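# Flip the inverted bottle upright and return it to crate

## Task

A single bottle in the crate stands upside down: rotate it so it is upright and set it back inside the crate. It counts only if it stays there with nothing from the robot holding it. The crate and the tray must not end up tilted or shifted. Nothing the robot is touching at the end may settle by more than about a fingernail's width once released, and nothing may be pushed or dropped off the table.

## Robot and tools

Robot: two FANUC CRX arms, left_arm and right_arm, each with a Robotiq 140 mm two-finger gripper and a wrist camera. Bases in the scene frame: left_arm at (-0.063, +0.424, 0) m, quat_wxyz (+1.000, 0, 0, -0.026); right_arm at (+0.040, -0.355, 0) m, quat_wxyz (+0.997, 0, 0, -0.074). Scene frame: origin on the tabletop midway between the arms, +z up, +x out over the table, left_arm on the +y side. The names left/right do not refer to image sides.

Joint order in every row and every per-joint list: waist J1, shoulder J2, elbow J3, forearm roll J4, wrist pitch J5, wrist roll J6. Stated ranges (rad): waist -3.491..3.491, shoulder -3.140..3.140, elbow -1.187..4.328, forearm roll -3.316..3.316, wrist pitch -3.140..3.140, wrist roll -3.927..3.927. Real ends may differ by 0.010 rad either way.

The row (used by execute_actions and move): 18 plain numbers, each in [-1, 1], always covering both arms. First left_arm: 6 joint displacements, then gripper position, force_limit, speed; then the same 9 for right_arm. Joint numbers are scaled offsets, not absolute angles: 1.0 equals 1.983 rad for waist and shoulder, 2.38 for elbow, 2.975 for J4-J6. Gripper position is absolute: +1 fully open (140 mm), about -0.8 pads touching, -1 closes until blocked. force_limit: about 14 N at -1, 60 N at 0, 107 N at +1 (parts up to 40 mm wide). speed: gap change of roughly 30 mm/s at -1, 140 at 0, 250 at +1. To leave a gripper unchanged, repeat its last three values; a 0 is a real command.

execute_actions(actions): a list of actions; each action is a table of up to 15 rows, one row per 1/30 s step; a shorter table keeps its final row for the remaining steps. Displacements in every row of an action are measured from the joint angles at the start of that action (for the first action, the latest reported angles), not from the previous row. An action asking a joint more than 0.010 rad beyond its range (checked from the start angles) is rejected for both arms; a malformed action, or a bad first action, rejects the whole call. A joint asked past its real end is stopped there and the result reports "joint sent to its limit". An empty list just returns state and images.

move(target, speed, blocking): target is one 18-number row; displacements are counted from the "Joint positions" in the last result that listed them. All joints follow paths finishing together, so grippers trace curves; duration 0.5 to 10 s (cut off at 10 s). speed is rad/s of the joint with the longest way to go, 0.01 to 2, default 0.5. No slowing for obstacles or the other arm. Finger values are sent at the start. blocking=false returns after 0.5 s while motion continues; until its end is shown, use wait or stop before new rows or moves. The result adds a "move:" line: ending (done, off_target, moving, held, fault), limits=held or limits=none, and each arm's joint farthest from target. After limits=held an arm may suddenly move faster than requested. To keep pressing as before, send displacements from Joint positions to Joint targets.

wait(seconds): 0 to 10; arms hold their last command; returns early if a running move ends. stop(): brakes a running move (needs room); fingers continue. zoom_image(camera, region): camera is cam_low, cam_left_wrist or cam_right_wrist; region [x0, y0, x1, y1] in pixels of that camera's last image, top-left origin, at most 504 by 504. read_manual(section): licence texts only, "licences". finished_scene(scene): ends the current scene by its number once the robot has held the last command; irreversible; reports success. Replying without a tool call ends everything.

Results: each arm's end_effector_position (m) and end_effector_quat_wxyz in the scene frame; this point lies between the closed pads; printed values can be off, more at long reach. Fingers point along gripper +z and close along its y; fingertips extend ~33 mm past that point when closed, ~9 mm when open, and travel ~24 mm further out while closing, so leave clearance above surfaces. Joint positions, Joint velocities and Joint targets (rad, rad/s) are per arm; targets may change on their own. object_status: 0 moving, 1 blocked while opening, 2 blocked while closing (a grip), 3 reached position or pads met (thin items may still be held). position_measured is in counts: 3 open, 230 pads met. Stopped fingers stay until position changes by 0.01 or more; to squeeze harder, raise force_limit and switch -1 to -0.98 or back. "joint command not followed" means a clearance check altered joint targets.

Motion limits: joint target rates up to 2.62 (J1, J2), 3.14 (J3), 3.93 (J4-J6) rad/s, 0.5 s to reach speed; targets stay within 0.805/0.966/1.21 rad of measured angles; if targets would put the gripper over 70 mm from its measured spot they are scaled back. Large moves may need several actions; finish unfinished moves explicitly.

Cameras (672x504): cam_low, cam_left_wrist, cam_right_wrist, with given intrinsics; wrist cameras may be up to ~51 mm and ~29 degrees off nominal.

Avoid: load limits 140 N m (J1-J3), 35.2 N m (J4-J6), held weight included; any outside force of 150 N; reaching either causes a 10 s stop that skips the rest of the call. The arms are stiff, so targets even slightly beyond a firm contact, or fast contacts, can fault. Do not let the arms collide, do not drop, slam or shove objects, and watch for brief tugs on held parts. MOTOR HOT warns of heating from holding loads; an OVER-TEMPERATURE FAULT brakes the arm until cool. The simulation keeps running while you think, holding the last command. Smooth, quick, low-effort motion is preferred.

Each tool is called as name(argument=value, ...), one argument or row to a line, values as JSON.

## Session

execute_actions(
  actions=[],
)

Scene clock: 0.00 s.
left_arm: end_effector_position=(+0.3665, +0.8203, +0.3845) position_measured=3 object_status=3 end_effector_quat_wxyz=(+0.639, +0.295, +0.675, +0.220) | right_arm: end_effector_position=(+0.2021, +0.0584, +0.1810) position_measured=3 object_status=3 end_effector_quat_wxyz=(+0.057, +0.987, -0.149, +0.002)
Joint names: [waist, shoulder, elbow, forearm roll, wrist pitch, wrist roll]
Joint positions: left_arm=[ 1.449  0.049 -0.655  1.565 -1.444  1.699] | right_arm=[ 1.64   0.096 -0.038 -0.004 -1.551 -0.219]
Joint velocities: left_arm=[ 0.001 -0.001 -0.     0.001 -0.001 -0.   ] | right_arm=[-0.001  0.     0.001  0.     0.    -0.   ]
Joint targets: left_arm=[1.449 0.049 -0.655 1.565 -1.444 1.699] | right_arm=[1.640 0.096 -0.038 -0.004 -1.551 -0.219]

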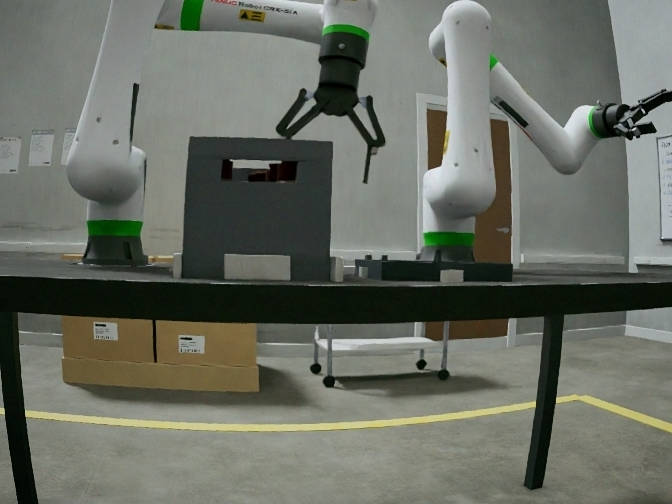

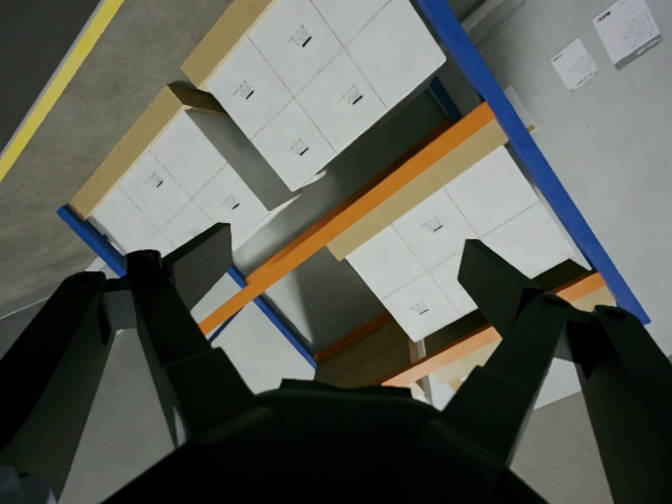

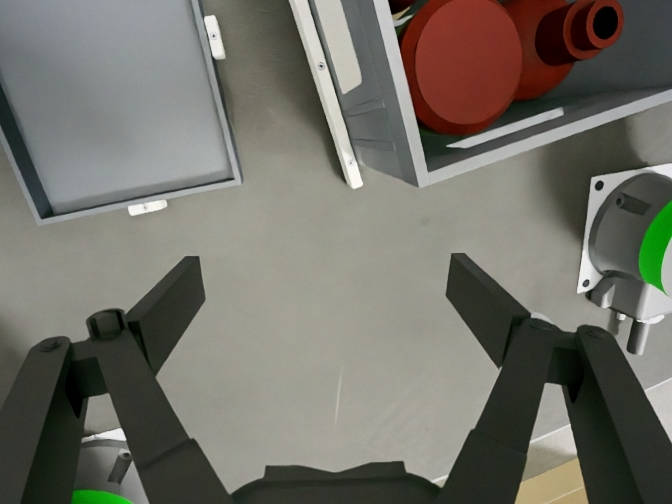

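move(
  target=[0,0.028,0.319,-0.3,0.3,-0.043,-0.2,0.6,0,0,-0.06,0.07,0,-0.06,0.3,0.22,0,0],
  speed=1,
)

move(
  target=[-0.3,0,0,-0.754,0.4,0,-0.2,0.6,0,-0.1435,-0.0494,-0.0414,0.001,0.0025,0.4237,0.22,0,0],
  speed=1.3,
)

Scene clock: 11.53 s.
left_arm: end_effector_position=(+0.2862, +1.1506, +0.5274) position_measured=154 object_status=3 end_effector_quat_wxyz=(-0.075, +0.527, +0.653, +0.538) | right_arm: end_effector_position=(+0.2012, +0.0469, +0.3028) position_measured=101 object_status=3 end_effector_quat_wxyz=(+0.003, +0.956, +0.293, -0.003)
Joint names: [waist, shoulder, elbow, forearm roll, wrist pitch, wrist roll]
Joint positions: left_arm=[ 1.449  0.104  0.104  0.673 -0.551  1.571] | right_arm=[ 1.64  -0.023  0.128 -0.004 -1.729  0.673]
Joint velocities: left_arm=[-0.001  0.001  0.    -0.001  0.001  0.002] | right_arm=[-0.001  0.001  0.001 -0.    -0.    -0.001]
Joint targets: left_arm=[1.449 0.104 0.104 0.673 -0.551 1.571] | right_arm=[1.640 -0.023 0.128 -0.004 -1.729 0.673]
move: done; limits=none; left_arm: farthest joint: the waist, 0.000 radians from its target (0.000 radians at the start); right_arm: farthest joint: the waist, 0.000 radians from its target (0.000 radians at the start)

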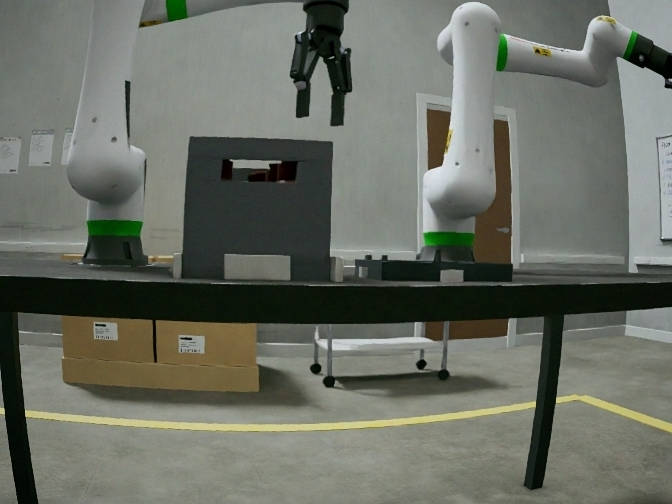

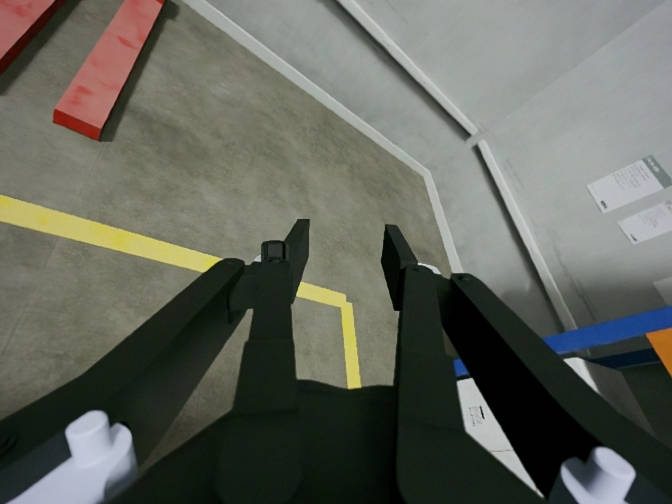

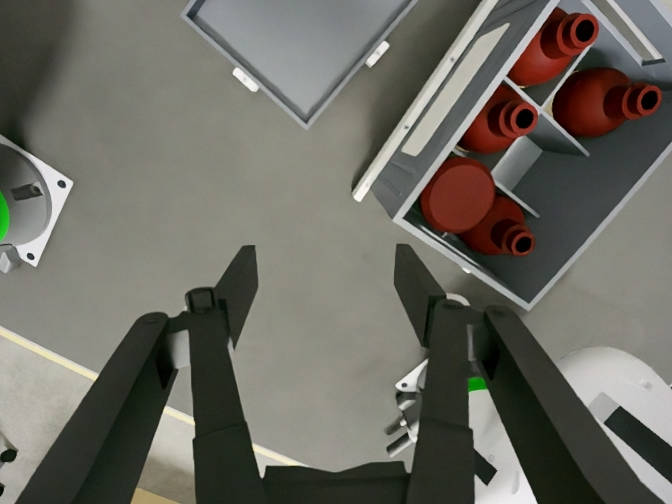

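Scene clock: 13.83 s.
left_arm: end_effector_position=(+0.6175, +0.8210, +0.4624) position_measured=154 object_status=3 end_effector_quat_wxyz=(+0.539, -0.539, +0.458, -0.458) | right_arm: end_effector_position=(+0.2951, -0.0500, +0.3001) position_measured=101 object_status=3 end_effector_quat_wxyz=(-0.000, +0.707, +0.707, -0.000)
Joint names: [waist, shoulder, elbow, forearm roll, wrist pitch, wrist roll]
Joint positions: left_arm=[ 0.854  0.104  0.104 -1.57   0.639  1.571] | right_arm=[ 1.356 -0.121  0.03  -0.001 -1.722  1.934]
Joint velocities: left_arm=[-0.001  0.001 -0.     0.     0.    -0.001] | right_arm=[-0.     0.001 -0.001  0.    -0.001  0.   ]
Joint targets: left_arm=[0.854 0.104 0.104 -1.570 0.639 1.571] | right_arm=[1.356 -0.121 0.030 -0.001 -1.722 1.934]
move: done; limits=none; left_arm: farthest joint: the waist, 0.000 radians from its target (0.595 radians at the start); right_arm: farthest joint: the waist, 0.000 radians from its target (0.285 radians at the start)

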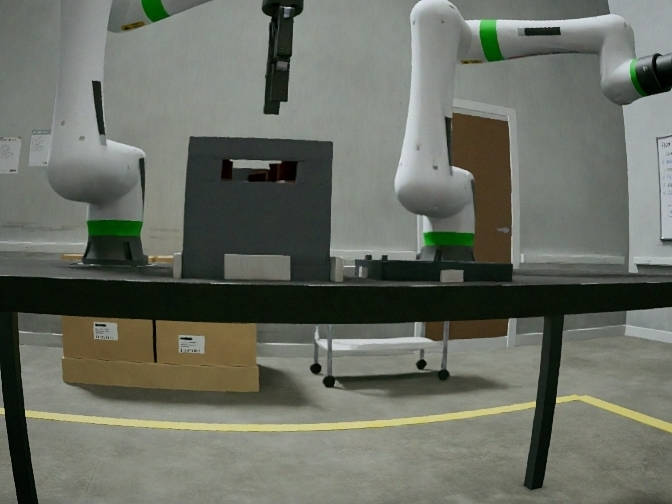

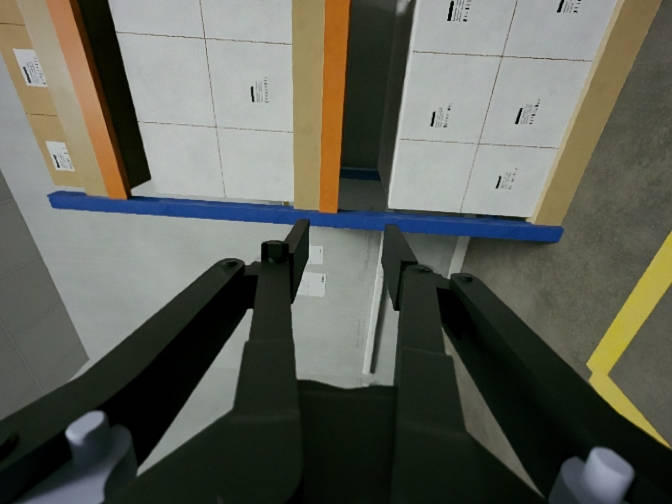

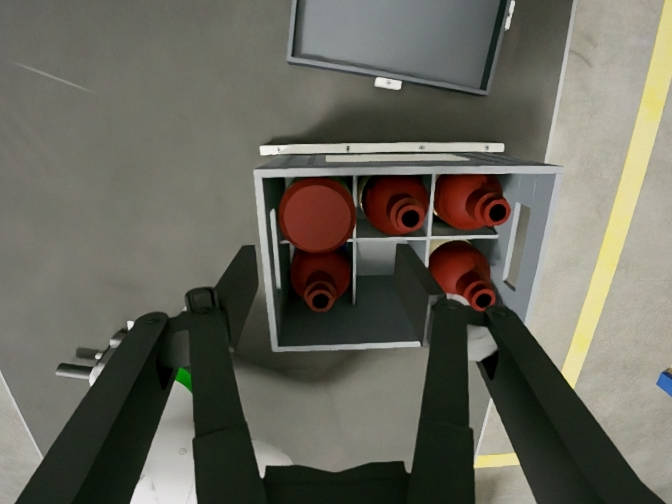

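move(
  target=[-0.15,0,0,0,0.2,0,-0.2,0.6,0,0.0027,-0.0048,-0.1017,0,0.0783,-0.207,0.16,0,0],
  speed=0.6,
)

Scene clock: 28.40 s.
left_arm: end_effector_position=(+0.6165, +0.4143, +0.4626) position_measured=154 object_status=3 end_effector_quat_wxyz=(+0.288, -0.289, +0.645, -0.646) | right_arm: end_effector_position=(+0.2934, -0.0489, +0.1999) position_measured=109 object_status=3 end_effector_quat_wxyz=(-0.000, +0.887, +0.461, -0.000)
Joint names: [waist, shoulder, elbow, forearm roll, wrist pitch, wrist roll]
Joint positions: left_arm=[ 0.557  0.104  0.104 -1.571  1.234  1.571] | right_arm=[ 1.361 -0.131 -0.212 -0.001 -1.489  1.318]
Joint velocities: left_arm=[-0.001 -0.003  0.     0.    -0.001  0.001] | right_arm=[ 0.    -0.     0.     0.     0.001  0.001]
Joint targets: left_arm=[0.557 0.104 0.104 -1.570 1.234 1.571] | right_arm=[1.361 -0.131 -0.212 -0.001 -1.489 1.318]
move: done; limits=none; left_arm: farthest joint: the forearm roll, 0.001 radians from its target (0.000 radians at the start); right_arm: farthest joint: the waist, 0.000 radians from its target (0.006 radians at the start)

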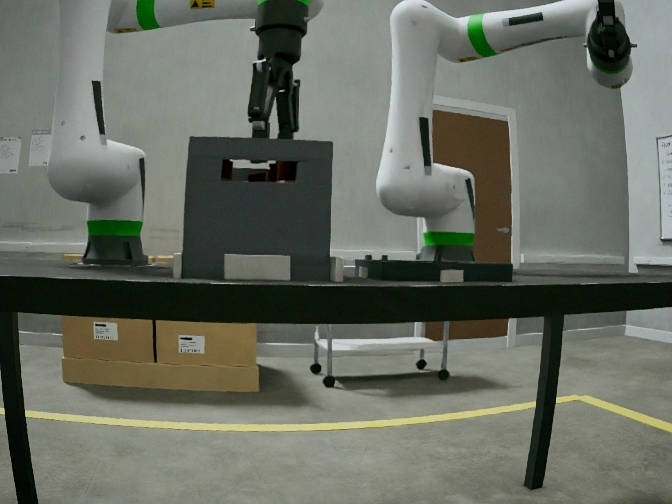

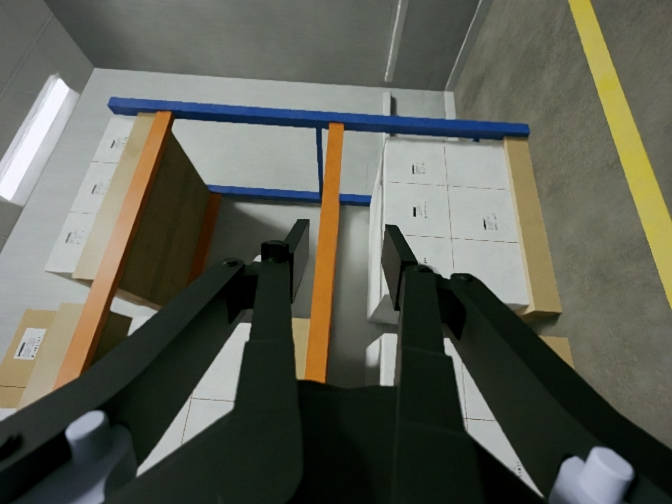

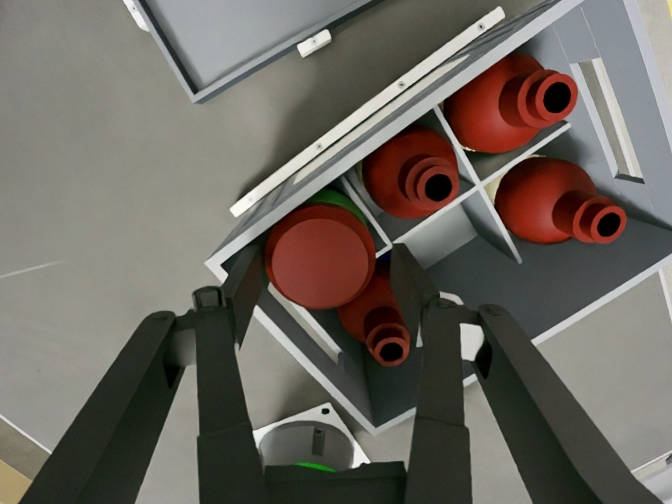

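move(
  target=[0,0,0,0,0,0,-0.2,0.6,0,0.0045,0,0,0,0,0.202,0.16,0,0],
  speed=0.6,
)

zoom_image(
  camera="cam_right_wrist",
  region=[200,160,440,340],
)

Scene clock: 44.70 s.
left_arm: end_effector_position=(+0.6165, +0.4142, +0.4626) position_measured=154 object_status=3 end_effector_quat_wxyz=(+0.288, -0.289, +0.645, -0.646) | right_arm: end_effector_position=(+0.2906, -0.0467, +0.1999) position_measured=109 object_status=3 end_effector_quat_wxyz=(-0.000, +0.708, +0.707, +0.000)
Joint names: [waist, shoulder, elbow, forearm roll, wrist pitch, wrist roll]
Joint positions: left_arm=[ 0.557  0.104  0.104 -1.57   1.234  1.571] | right_arm=[ 1.37  -0.131 -0.212 -0.001 -1.489  1.919]
Joint velocities: left_arm=[ 0.001 -0.002  0.     0.001 -0.001  0.001] | right_arm=[ 0.002 -0.001  0.001 -0.     0.001 -0.   ]
Joint targets: left_arm=[0.557 0.104 0.104 -1.571 1.234 1.571] | right_arm=[1.370 -0.131 -0.212 -0.001 -1.489 1.919]
move: done; limits=none; left_arm: farthest joint: the forearm roll, 0.001 radians from its target (0.001 radians at the start); right_arm: farthest joint: the waist, 0.000 radians from its target (0.009 radians at the start)

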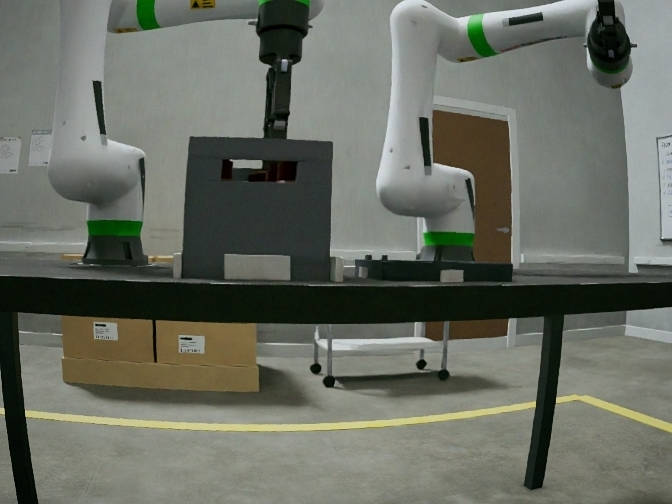

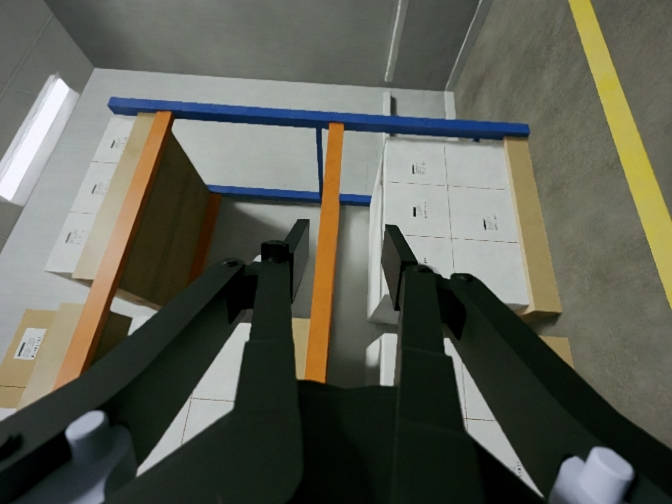

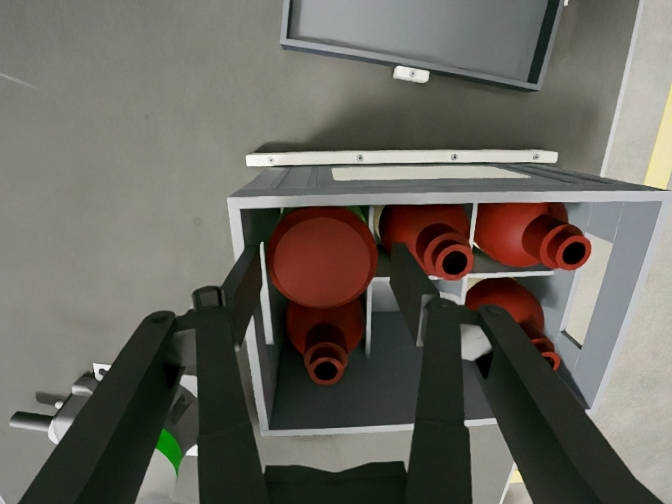

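Region (200, 160, 440, 340) of cam_right_wrist's 672x504 image, scaled by 2.100, with more detail than that image has; it fills the top 378 rows of this view, and the rest is white.

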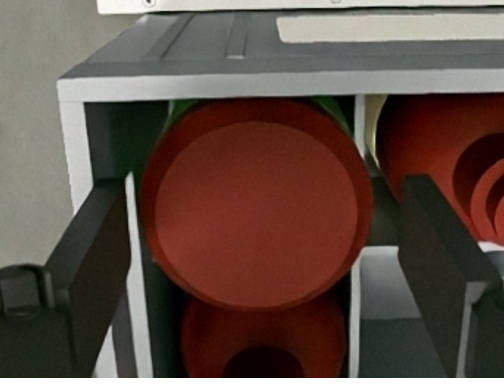

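move(
  target=[0,0,0,0,0,0,-0.2,0.6,0,0,0.0038,-0.0222,0,0.0204,0,0.15,0,0],
  speed=0.04,
)

zoom_image(
  camera="cam_right_wrist",
  region=[200,160,440,340],
)

Scene clock: 56.93 s.
left_arm: end_effector_position=(+0.6165, +0.4143, +0.4626) position_measured=154 object_status=3 end_effector_quat_wxyz=(+0.288, -0.289, +0.645, -0.646) | right_arm: end_effector_position=(+0.2907, -0.0464, +0.1745) position_measured=110 object_status=3 end_effector_quat_wxyz=(-0.000, +0.708, +0.707, +0.000)
Joint names: [waist, shoulder, elbow, forearm roll, wrist pitch, wrist roll]
Joint positions: left_arm=[ 0.557  0.104  0.104 -1.571  1.234  1.571] | right_arm=[ 1.37  -0.123 -0.265 -0.001 -1.428  1.919]
Joint velocities: left_arm=[-0.001  0.     0.    -0.001 -0.     0.001] | right_arm=[-0.     0.001  0.    -0.    -0.    -0.   ]
Joint targets: left_arm=[0.557 0.104 0.104 -1.570 1.234 1.571] | right_arm=[1.370 -0.123 -0.265 -0.001 -1.428 1.919]
move: done; limits=none; left_arm: farthest joint: the forearm roll, 0.001 radians from its target (0.001 radians at the start); right_arm: farthest joint: the waist, 0.000 radians from its target (0.000 radians at the start)

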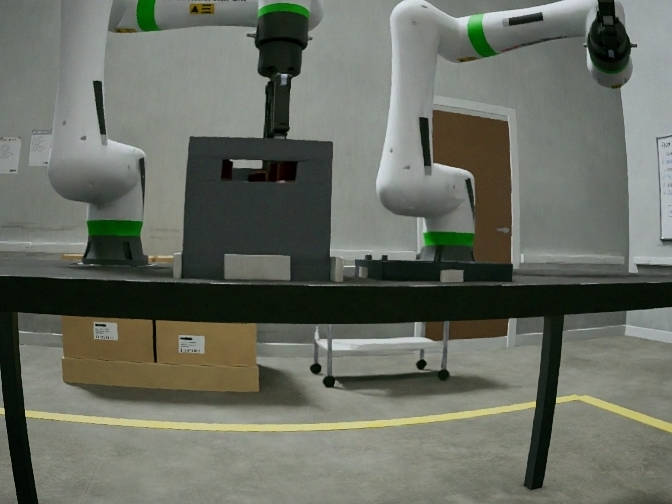

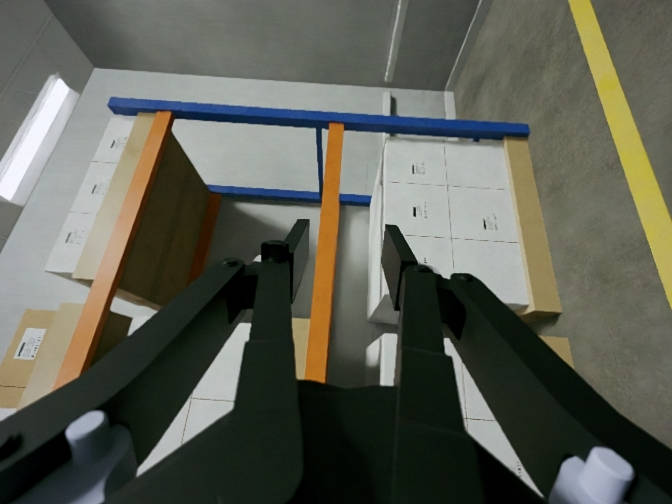

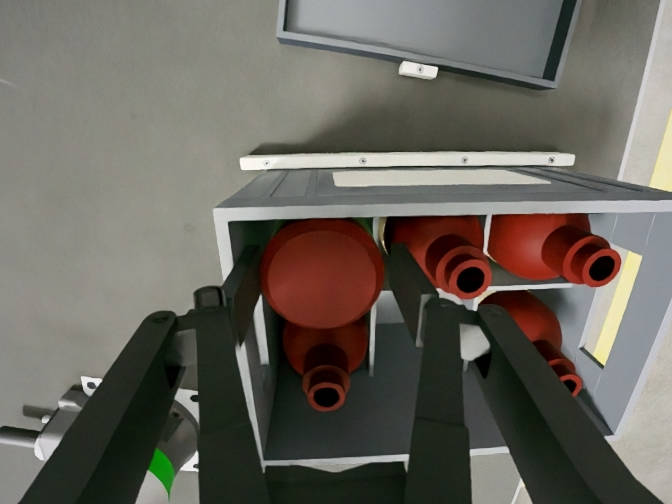

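Region (200, 160, 440, 340) of cam_right_wrist's 672x504 image, scaled by 2.100, with more detail than that image has; it fills the top 378 rows of this view, and the rest is white.

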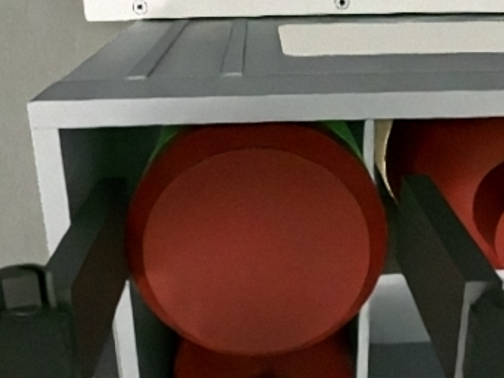

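The finger is in the gap, so I'll continue down and grip.

move(
  target=[0,0,0,0,0,0,-0.2,0.6,0,0,0.0052,-0.0205,0,0.0199,0,0.15,0,0],
  speed=0.04,
)

move(
  target=[0,0,0,0,0,0,-0.2,0.6,0,0,0,0,0,0,0,-1,0.2,-0.7],
)

Scene clock: 65.23 s.
left_arm: end_effector_position=(+0.6165, +0.4142, +0.4626) position_measured=154 object_status=3 end_effector_quat_wxyz=(+0.288, -0.289, +0.645, -0.646) | right_arm: end_effector_position=(+0.2907, -0.0465, +0.1500) position_measured=110 object_status=3 end_effector_quat_wxyz=(-0.001, +0.708, +0.707, +0.000)
Joint names: [waist, shoulder, elbow, forearm roll, wrist pitch, wrist roll]
Joint positions: left_arm=[ 0.557  0.104  0.104 -1.57   1.234  1.571] | right_arm=[ 1.37  -0.113 -0.314 -0.001 -1.369  1.919]
Joint velocities: left_arm=[-0.     0.    -0.     0.001 -0.    -0.   ] | right_arm=[-0.     0.    -0.001  0.    -0.    -0.   ]
Joint targets: left_arm=[0.557 0.104 0.104 -1.571 1.234 1.571] | right_arm=[1.370 -0.113 -0.314 -0.001 -1.369 1.919]
move: done; limits=none; left_arm: farthest joint: the forearm roll, 0.001 radians from its target (0.001 radians at the start); right_arm: farthest joint: the waist, 0.000 radians from its target (0.000 radians at the start)

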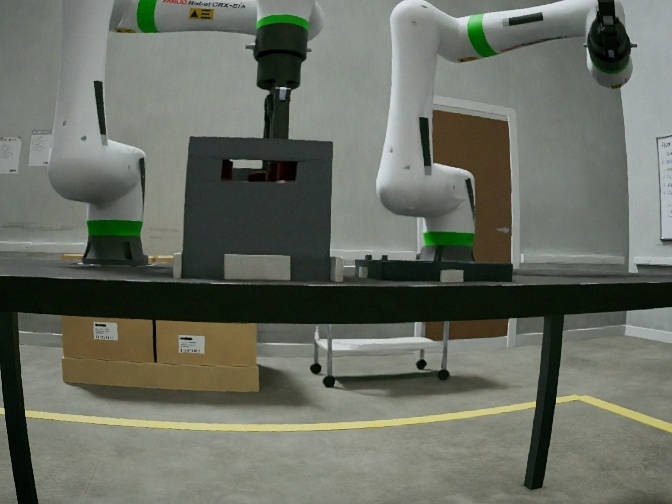

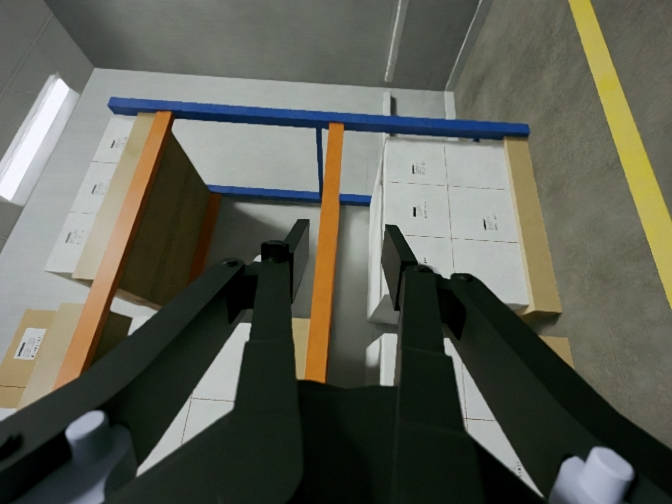

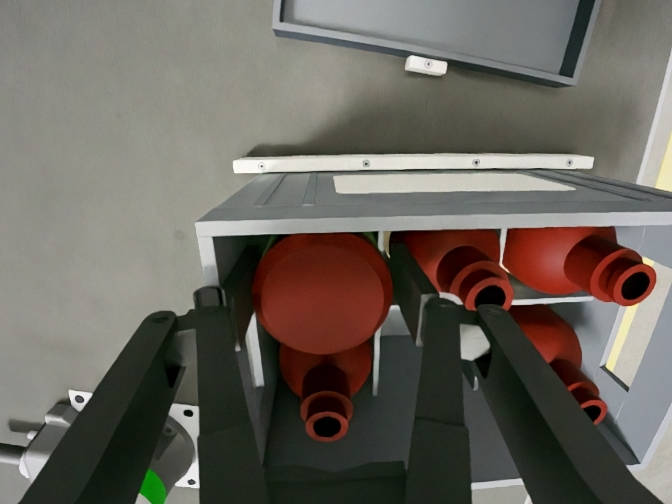

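Scene clock: 65.73 s.
left_arm: end_effector_position=(+0.6165, +0.4142, +0.4626) position_measured=154 object_status=3 end_effector_quat_wxyz=(+0.288, -0.289, +0.645, -0.646) | right_arm: end_effector_position=(+0.2907, -0.0465, +0.1500) position_measured=123 object_status=2 end_effector_quat_wxyz=(-0.000, +0.708, +0.707, +0.000)
Joint names: [waist, shoulder, elbow, forearm roll, wrist pitch, wrist roll]
Joint positions: left_arm=[ 0.557  0.104  0.104 -1.57   1.234  1.571] | right_arm=[ 1.37  -0.113 -0.314 -0.001 -1.369  1.919]
Joint velocities: left_arm=[-0.001  0.001  0.     0.001 -0.001 -0.   ] | right_arm=[-0.001 -0.001 -0.    -0.     0.    -0.   ]
Joint targets: left_arm=[0.557 0.104 0.104 -1.570 1.234 1.571] | right_arm=[1.370 -0.113 -0.314 -0.001 -1.369 1.919]
move: done; limits=none; left_arm: farthest joint: the waist, 0.000 radians from its target (0.000 radians at the start); right_arm: farthest joint: the waist, 0.000 radians from its target (0.000 radians at the start)

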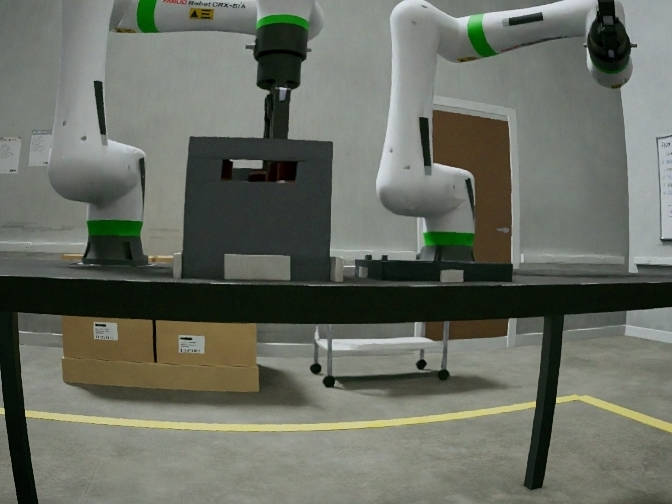

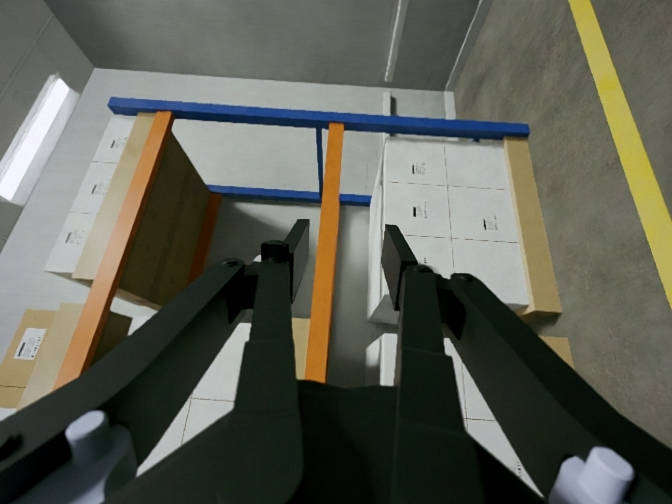

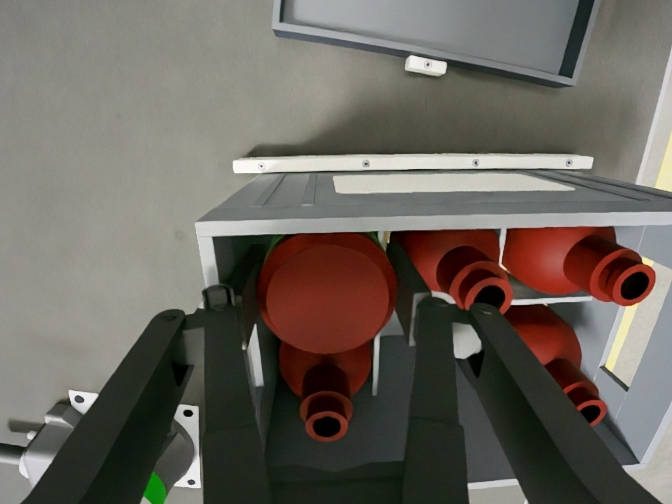

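move(
  target=[0,0,0,0,0,0,-0.2,0.6,0,0,-0.009,0.0427,0,-0.0403,0,-1,0.2,-0.7],
  speed=0.15,
)

move(
  target=[0,0,0,0,0,0,-0.2,0.6,0,0,0.0048,0.1017,0,-0.0783,0,-1,0.2,-0.7],
  speed=0.3,
)

move(
  target=[0,0,0,0,0,0,-0.2,0.6,0,0,0.0195,0.085,0,-0.0548,0,-1,0.2,-0.7],
  speed=0.3,
)

move(
  target=[-0.154,0,0,0,0.1805,0,-0.2,0.6,0,-0.742,-0.022,-0.1504,-0.5277,0.0218,-0.117,-1,0.2,-0.7],
  speed=0.8,
)

move(
  target=[-0.12,0,0,0,-0.08,0,-0.2,0.6,0,0,0,0,0,0,0,-1,0.2,-0.7],
  speed=0.25,
)

Scene clock: 76.63 s.
left_arm: end_effector_position=(+0.6165, +0.4142, +0.4626) position_measured=154 object_status=3 end_effector_quat_wxyz=(+0.288, -0.289, +0.645, -0.646) | right_arm: end_effector_position=(+0.2907, -0.0467, +0.2000) position_measured=123 object_status=2 end_effector_quat_wxyz=(-0.000, +0.708, +0.707, +0.000)
Joint names: [waist, shoulder, elbow, forearm roll, wrist pitch, wrist roll]
Joint positions: left_arm=[ 0.557  0.104  0.104 -1.57   1.234  1.571] | right_arm=[ 1.37  -0.131 -0.212 -0.001 -1.489  1.919]
Joint velocities: left_arm=[ 0.002  0.002  0.     0.001 -0.001  0.002] | right_arm=[ 0.001  0.     0.001  0.    -0.001  0.001]
Joint targets: left_arm=[0.557 0.104 0.104 -1.570 1.234 1.571] | right_arm=[1.370 -0.131 -0.212 -0.001 -1.489 1.919]
move: done; limits=none; left_arm: farthest joint: the waist, 0.000 radians from its target (0.000 radians at the start); right_arm: farthest joint: the waist, 0.000 radians from its target (0.000 radians at the start)

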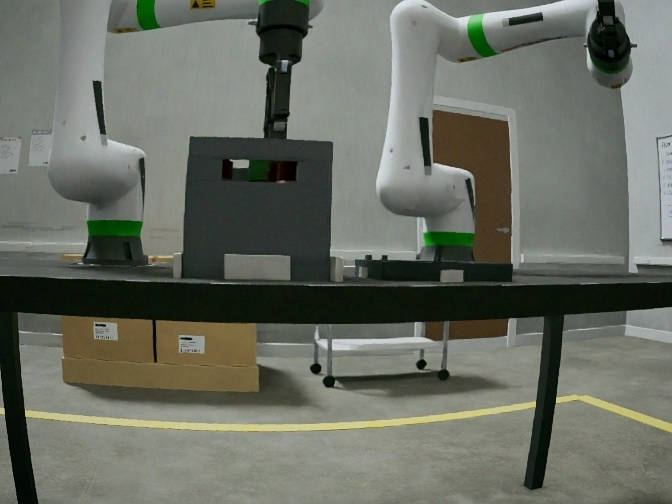

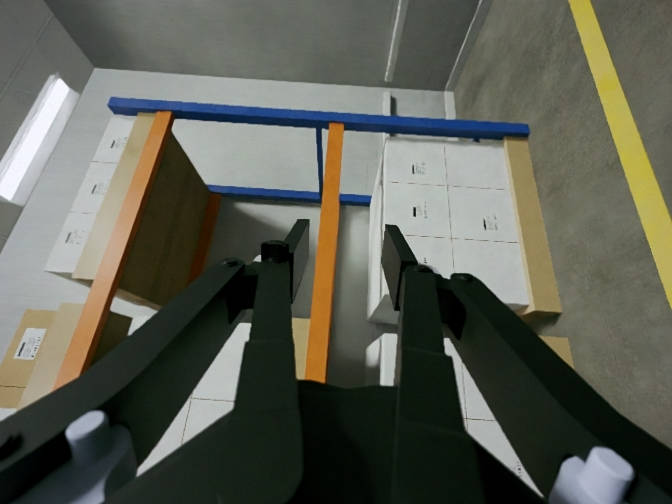

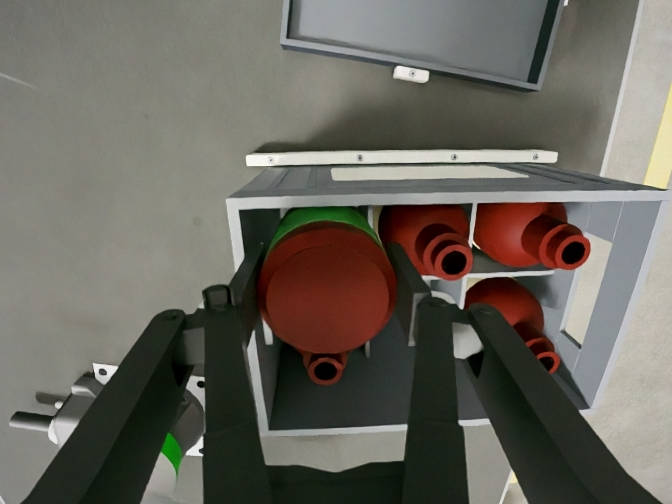

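Scene clock: 77.80 s.
left_arm: end_effector_position=(+0.6165, +0.4142, +0.4626) position_measured=154 object_status=3 end_effector_quat_wxyz=(+0.288, -0.289, +0.645, -0.646) | right_arm: end_effector_position=(+0.2908, -0.0464, +0.3001) position_measured=123 object_status=2 end_effector_quat_wxyz=(-0.000, +0.708, +0.707, -0.000)
Joint names: [waist, shoulder, elbow, forearm roll, wrist pitch, wrist roll]
Joint positions: left_arm=[ 0.557  0.104  0.104 -1.57   1.234  1.571] | right_arm=[ 1.37  -0.121  0.03  -0.001 -1.722  1.919]
Joint velocities: left_arm=[0.001 0.002 0.    0.001 0.    0.001] | right_arm=[-0.    -0.     0.002 -0.     0.    -0.   ]
Joint targets: left_arm=[0.557 0.104 0.104 -1.570 1.234 1.571] | right_arm=[1.370 -0.121 0.030 -0.001 -1.722 1.919]
move: done; limits=none; left_arm: farthest joint: the waist, 0.000 radians from its target (0.000 radians at the start); right_arm: farthest joint: the waist, 0.000 radians from its target (0.000 radians at the start)

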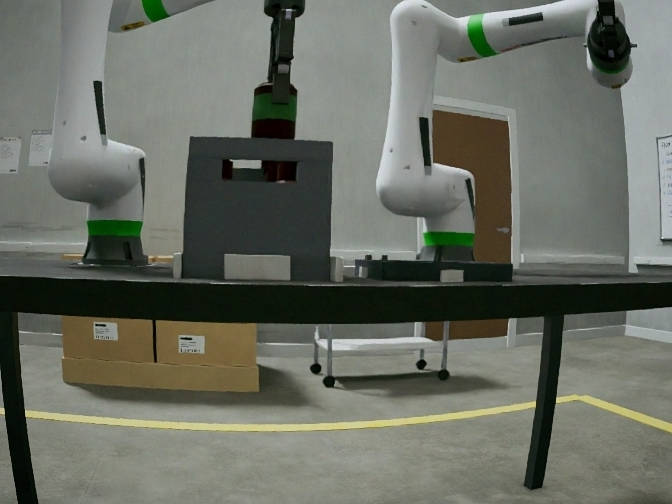

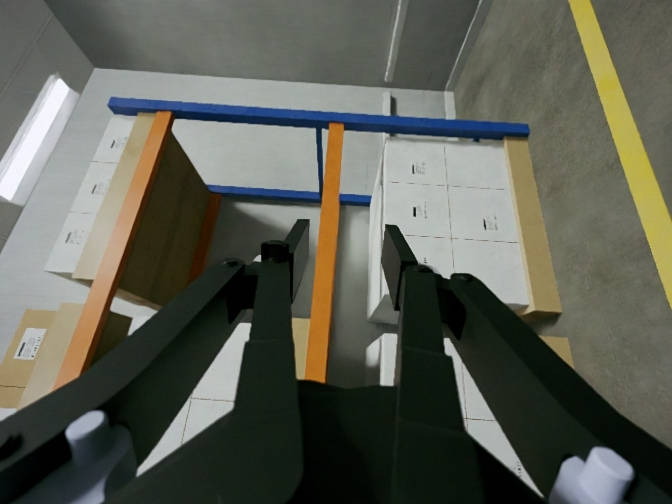

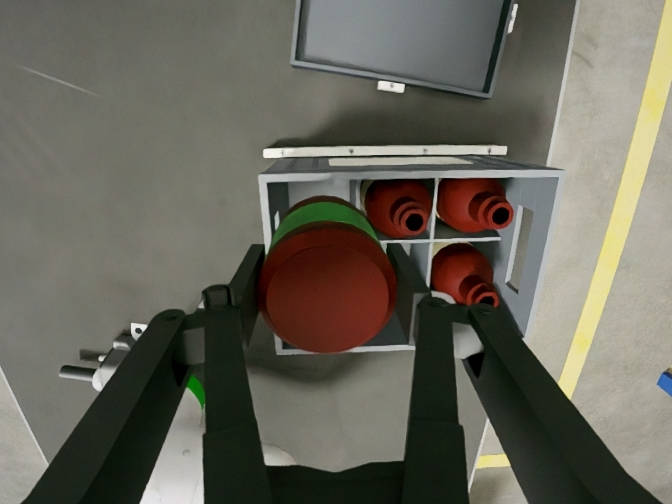

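Scene clock: 78.83 s.
left_arm: end_effector_position=(+0.6165, +0.4142, +0.4626) position_measured=154 object_status=3 end_effector_quat_wxyz=(+0.288, -0.289, +0.645, -0.646) | right_arm: end_effector_position=(+0.2907, -0.0466, +0.3701) position_measured=123 object_status=2 end_effector_quat_wxyz=(-0.000, +0.708, +0.707, +0.000)
Joint names: [waist, shoulder, elbow, forearm roll, wrist pitch, wrist roll]
Joint positions: left_arm=[ 0.557  0.104  0.104 -1.57   1.234  1.571] | right_arm=[ 1.37  -0.083  0.232 -0.001 -1.885  1.919]
Joint velocities: left_arm=[-0.    -0.001 -0.    -0.    -0.001 -0.001] | right_arm=[-0.001  0.    -0.    -0.    -0.    -0.001]
Joint targets: left_arm=[0.557 0.104 0.104 -1.570 1.234 1.571] | right_arm=[1.370 -0.083 0.232 -0.001 -1.885 1.919]
move: done; limits=none; left_arm: farthest joint: the waist, 0.000 radians from its target (0.000 radians at the start); right_arm: farthest joint: the waist, 0.000 radians from its target (0.000 radians at the start)

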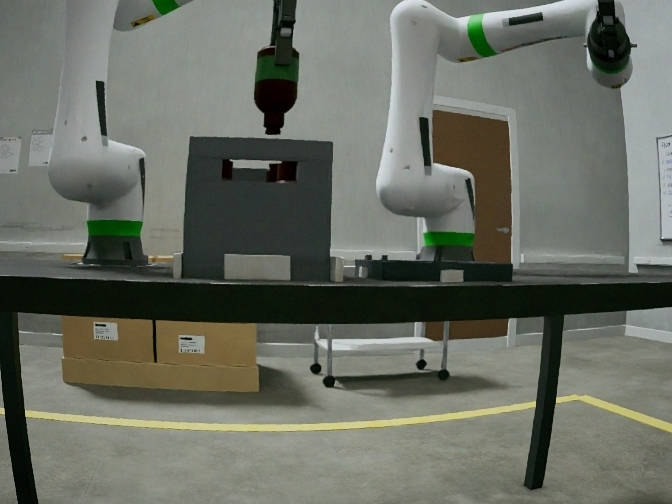

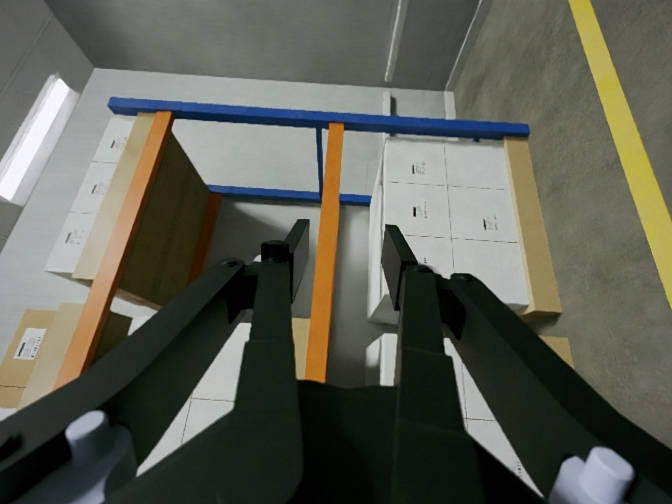

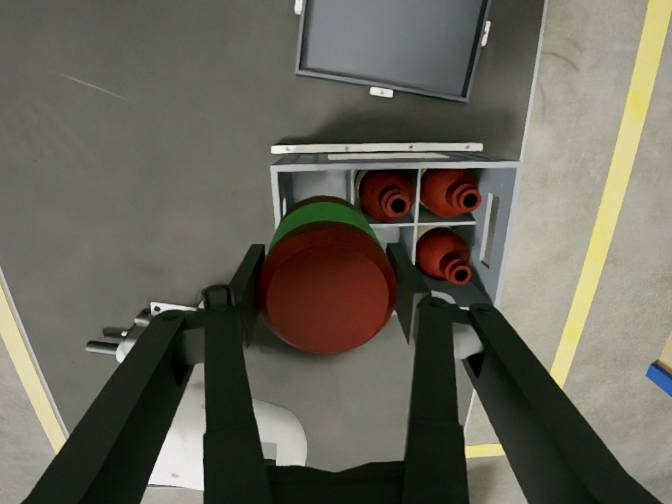

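Scene clock: 81.27 s.
left_arm: end_effector_position=(+0.3997, +0.1604, +0.4627) position_measured=154 object_status=3 end_effector_quat_wxyz=(-0.001, +0.000, +0.707, -0.707) | right_arm: end_effector_position=(+0.4072, -0.0920, +0.4617) position_measured=123 object_status=2 end_effector_quat_wxyz=(+0.707, -0.707, +0.000, -0.001)
Joint names: [waist, shoulder, elbow, forearm roll, wrist pitch, wrist roll]
Joint positions: left_arm=[ 0.251  0.104  0.104 -1.57   1.771  1.571] | right_arm=[-0.102 -0.126 -0.126 -1.57  -1.82   1.571]
Joint velocities: left_arm=[ 0.001  0.002 -0.    -0.001  0.001 -0.001] | right_arm=[-0.    -0.001  0.001  0.    -0.001  0.   ]
Joint targets: left_arm=[0.251 0.104 0.104 -1.570 1.771 1.571] | right_arm=[-0.102 -0.126 -0.126 -1.570 -1.820 1.571]
move: done; limits=none; left_arm: farthest joint: the waist, 0.000 radians from its target (0.305 radians at the start); right_arm: farthest joint: the waist, 0.000 radians from its target (1.472 radians at the start)

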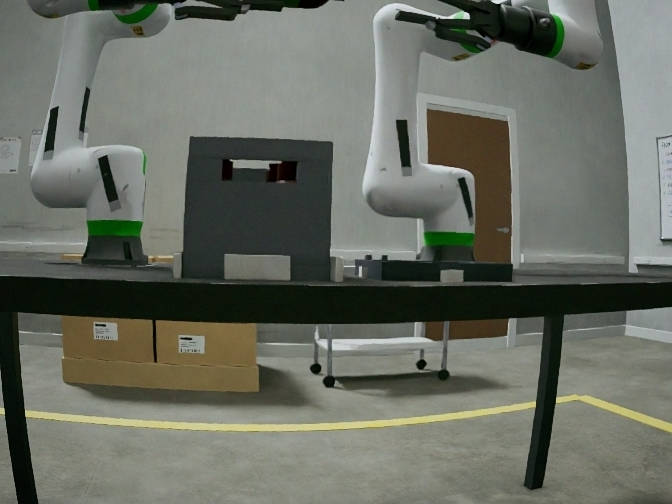

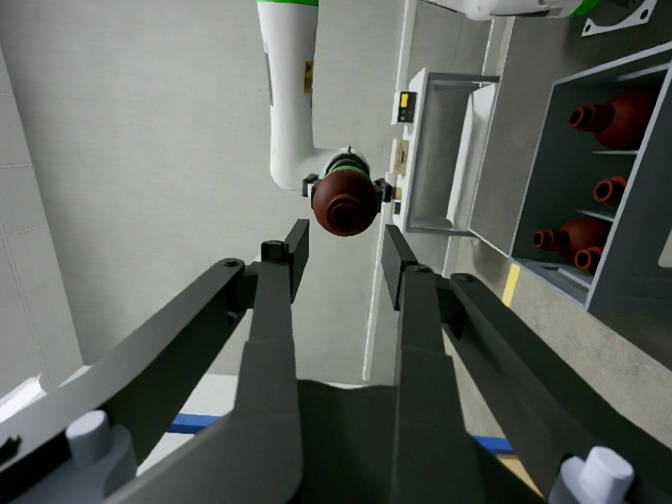

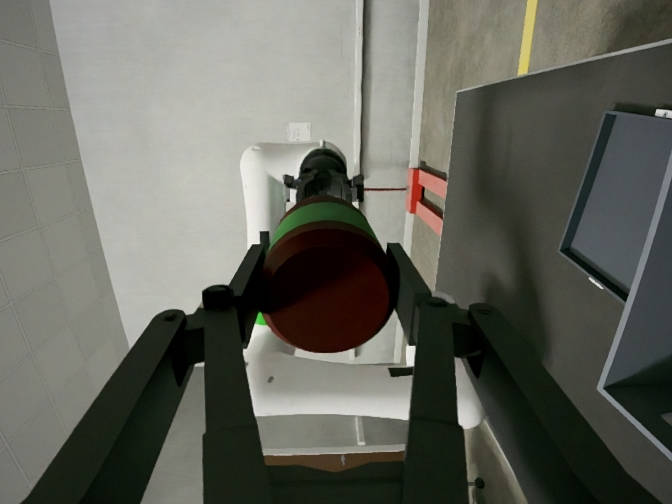

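Scene clock: 82.57 s.
left_arm: end_effector_position=(+0.4086, +0.0485, +0.4626) position_measured=154 object_status=3 end_effector_quat_wxyz=(-0.001, +0.000, +0.707, -0.707) | right_arm: end_effector_position=(+0.4072, -0.0920, +0.4617) position_measured=123 object_status=2 end_effector_quat_wxyz=(+0.707, -0.707, +0.000, -0.001)
Joint names: [waist, shoulder, elbow, forearm roll, wrist pitch, wrist roll]
Joint positions: left_arm=[ 0.013  0.104  0.104 -1.57   1.533  1.571] | right_arm=[-0.102 -0.126 -0.126 -1.57  -1.82   1.571]
Joint velocities: left_arm=[-0.001  0.    -0.     0.     0.001 -0.   ] | right_arm=[-0.     0.    -0.001  0.    -0.001 -0.   ]
Joint targets: left_arm=[0.013 0.104 0.104 -1.570 1.533 1.571] | right_arm=[-0.102 -0.126 -0.126 -1.570 -1.820 1.571]
move: done; limits=none; left_arm: farthest joint: the waist, 0.000 radians from its target (0.238 radians at the start); right_arm: farthest joint: the waist, 0.000 radians from its target (0.000 radians at the start)

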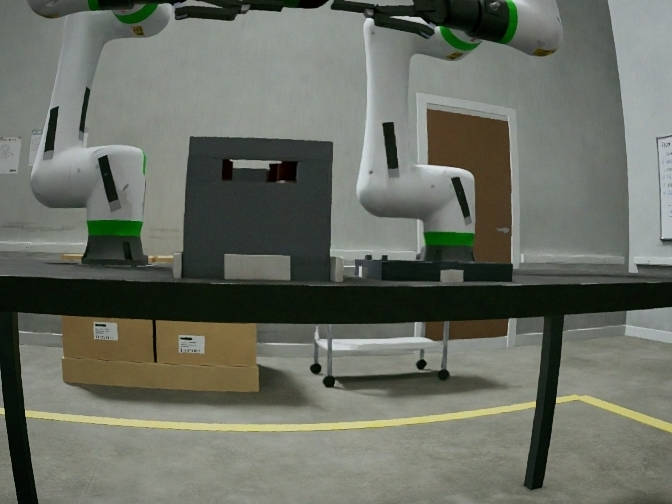

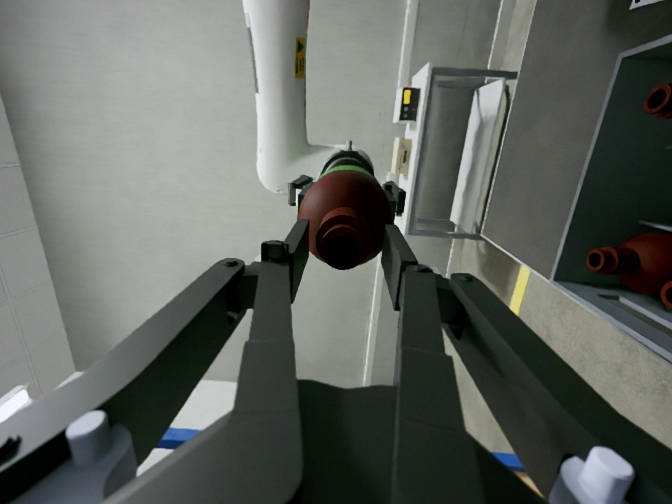

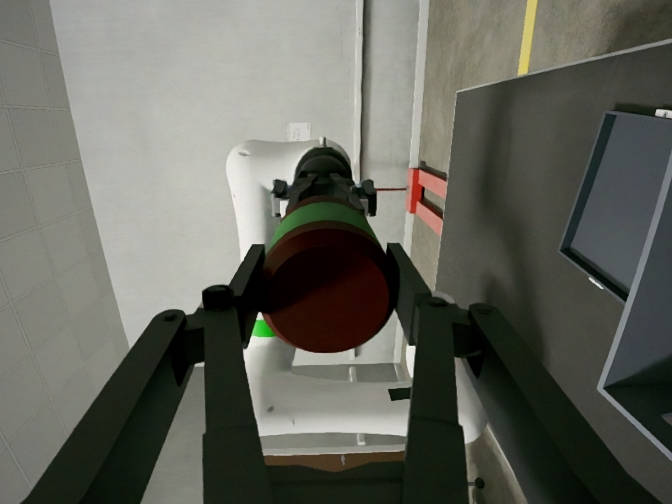

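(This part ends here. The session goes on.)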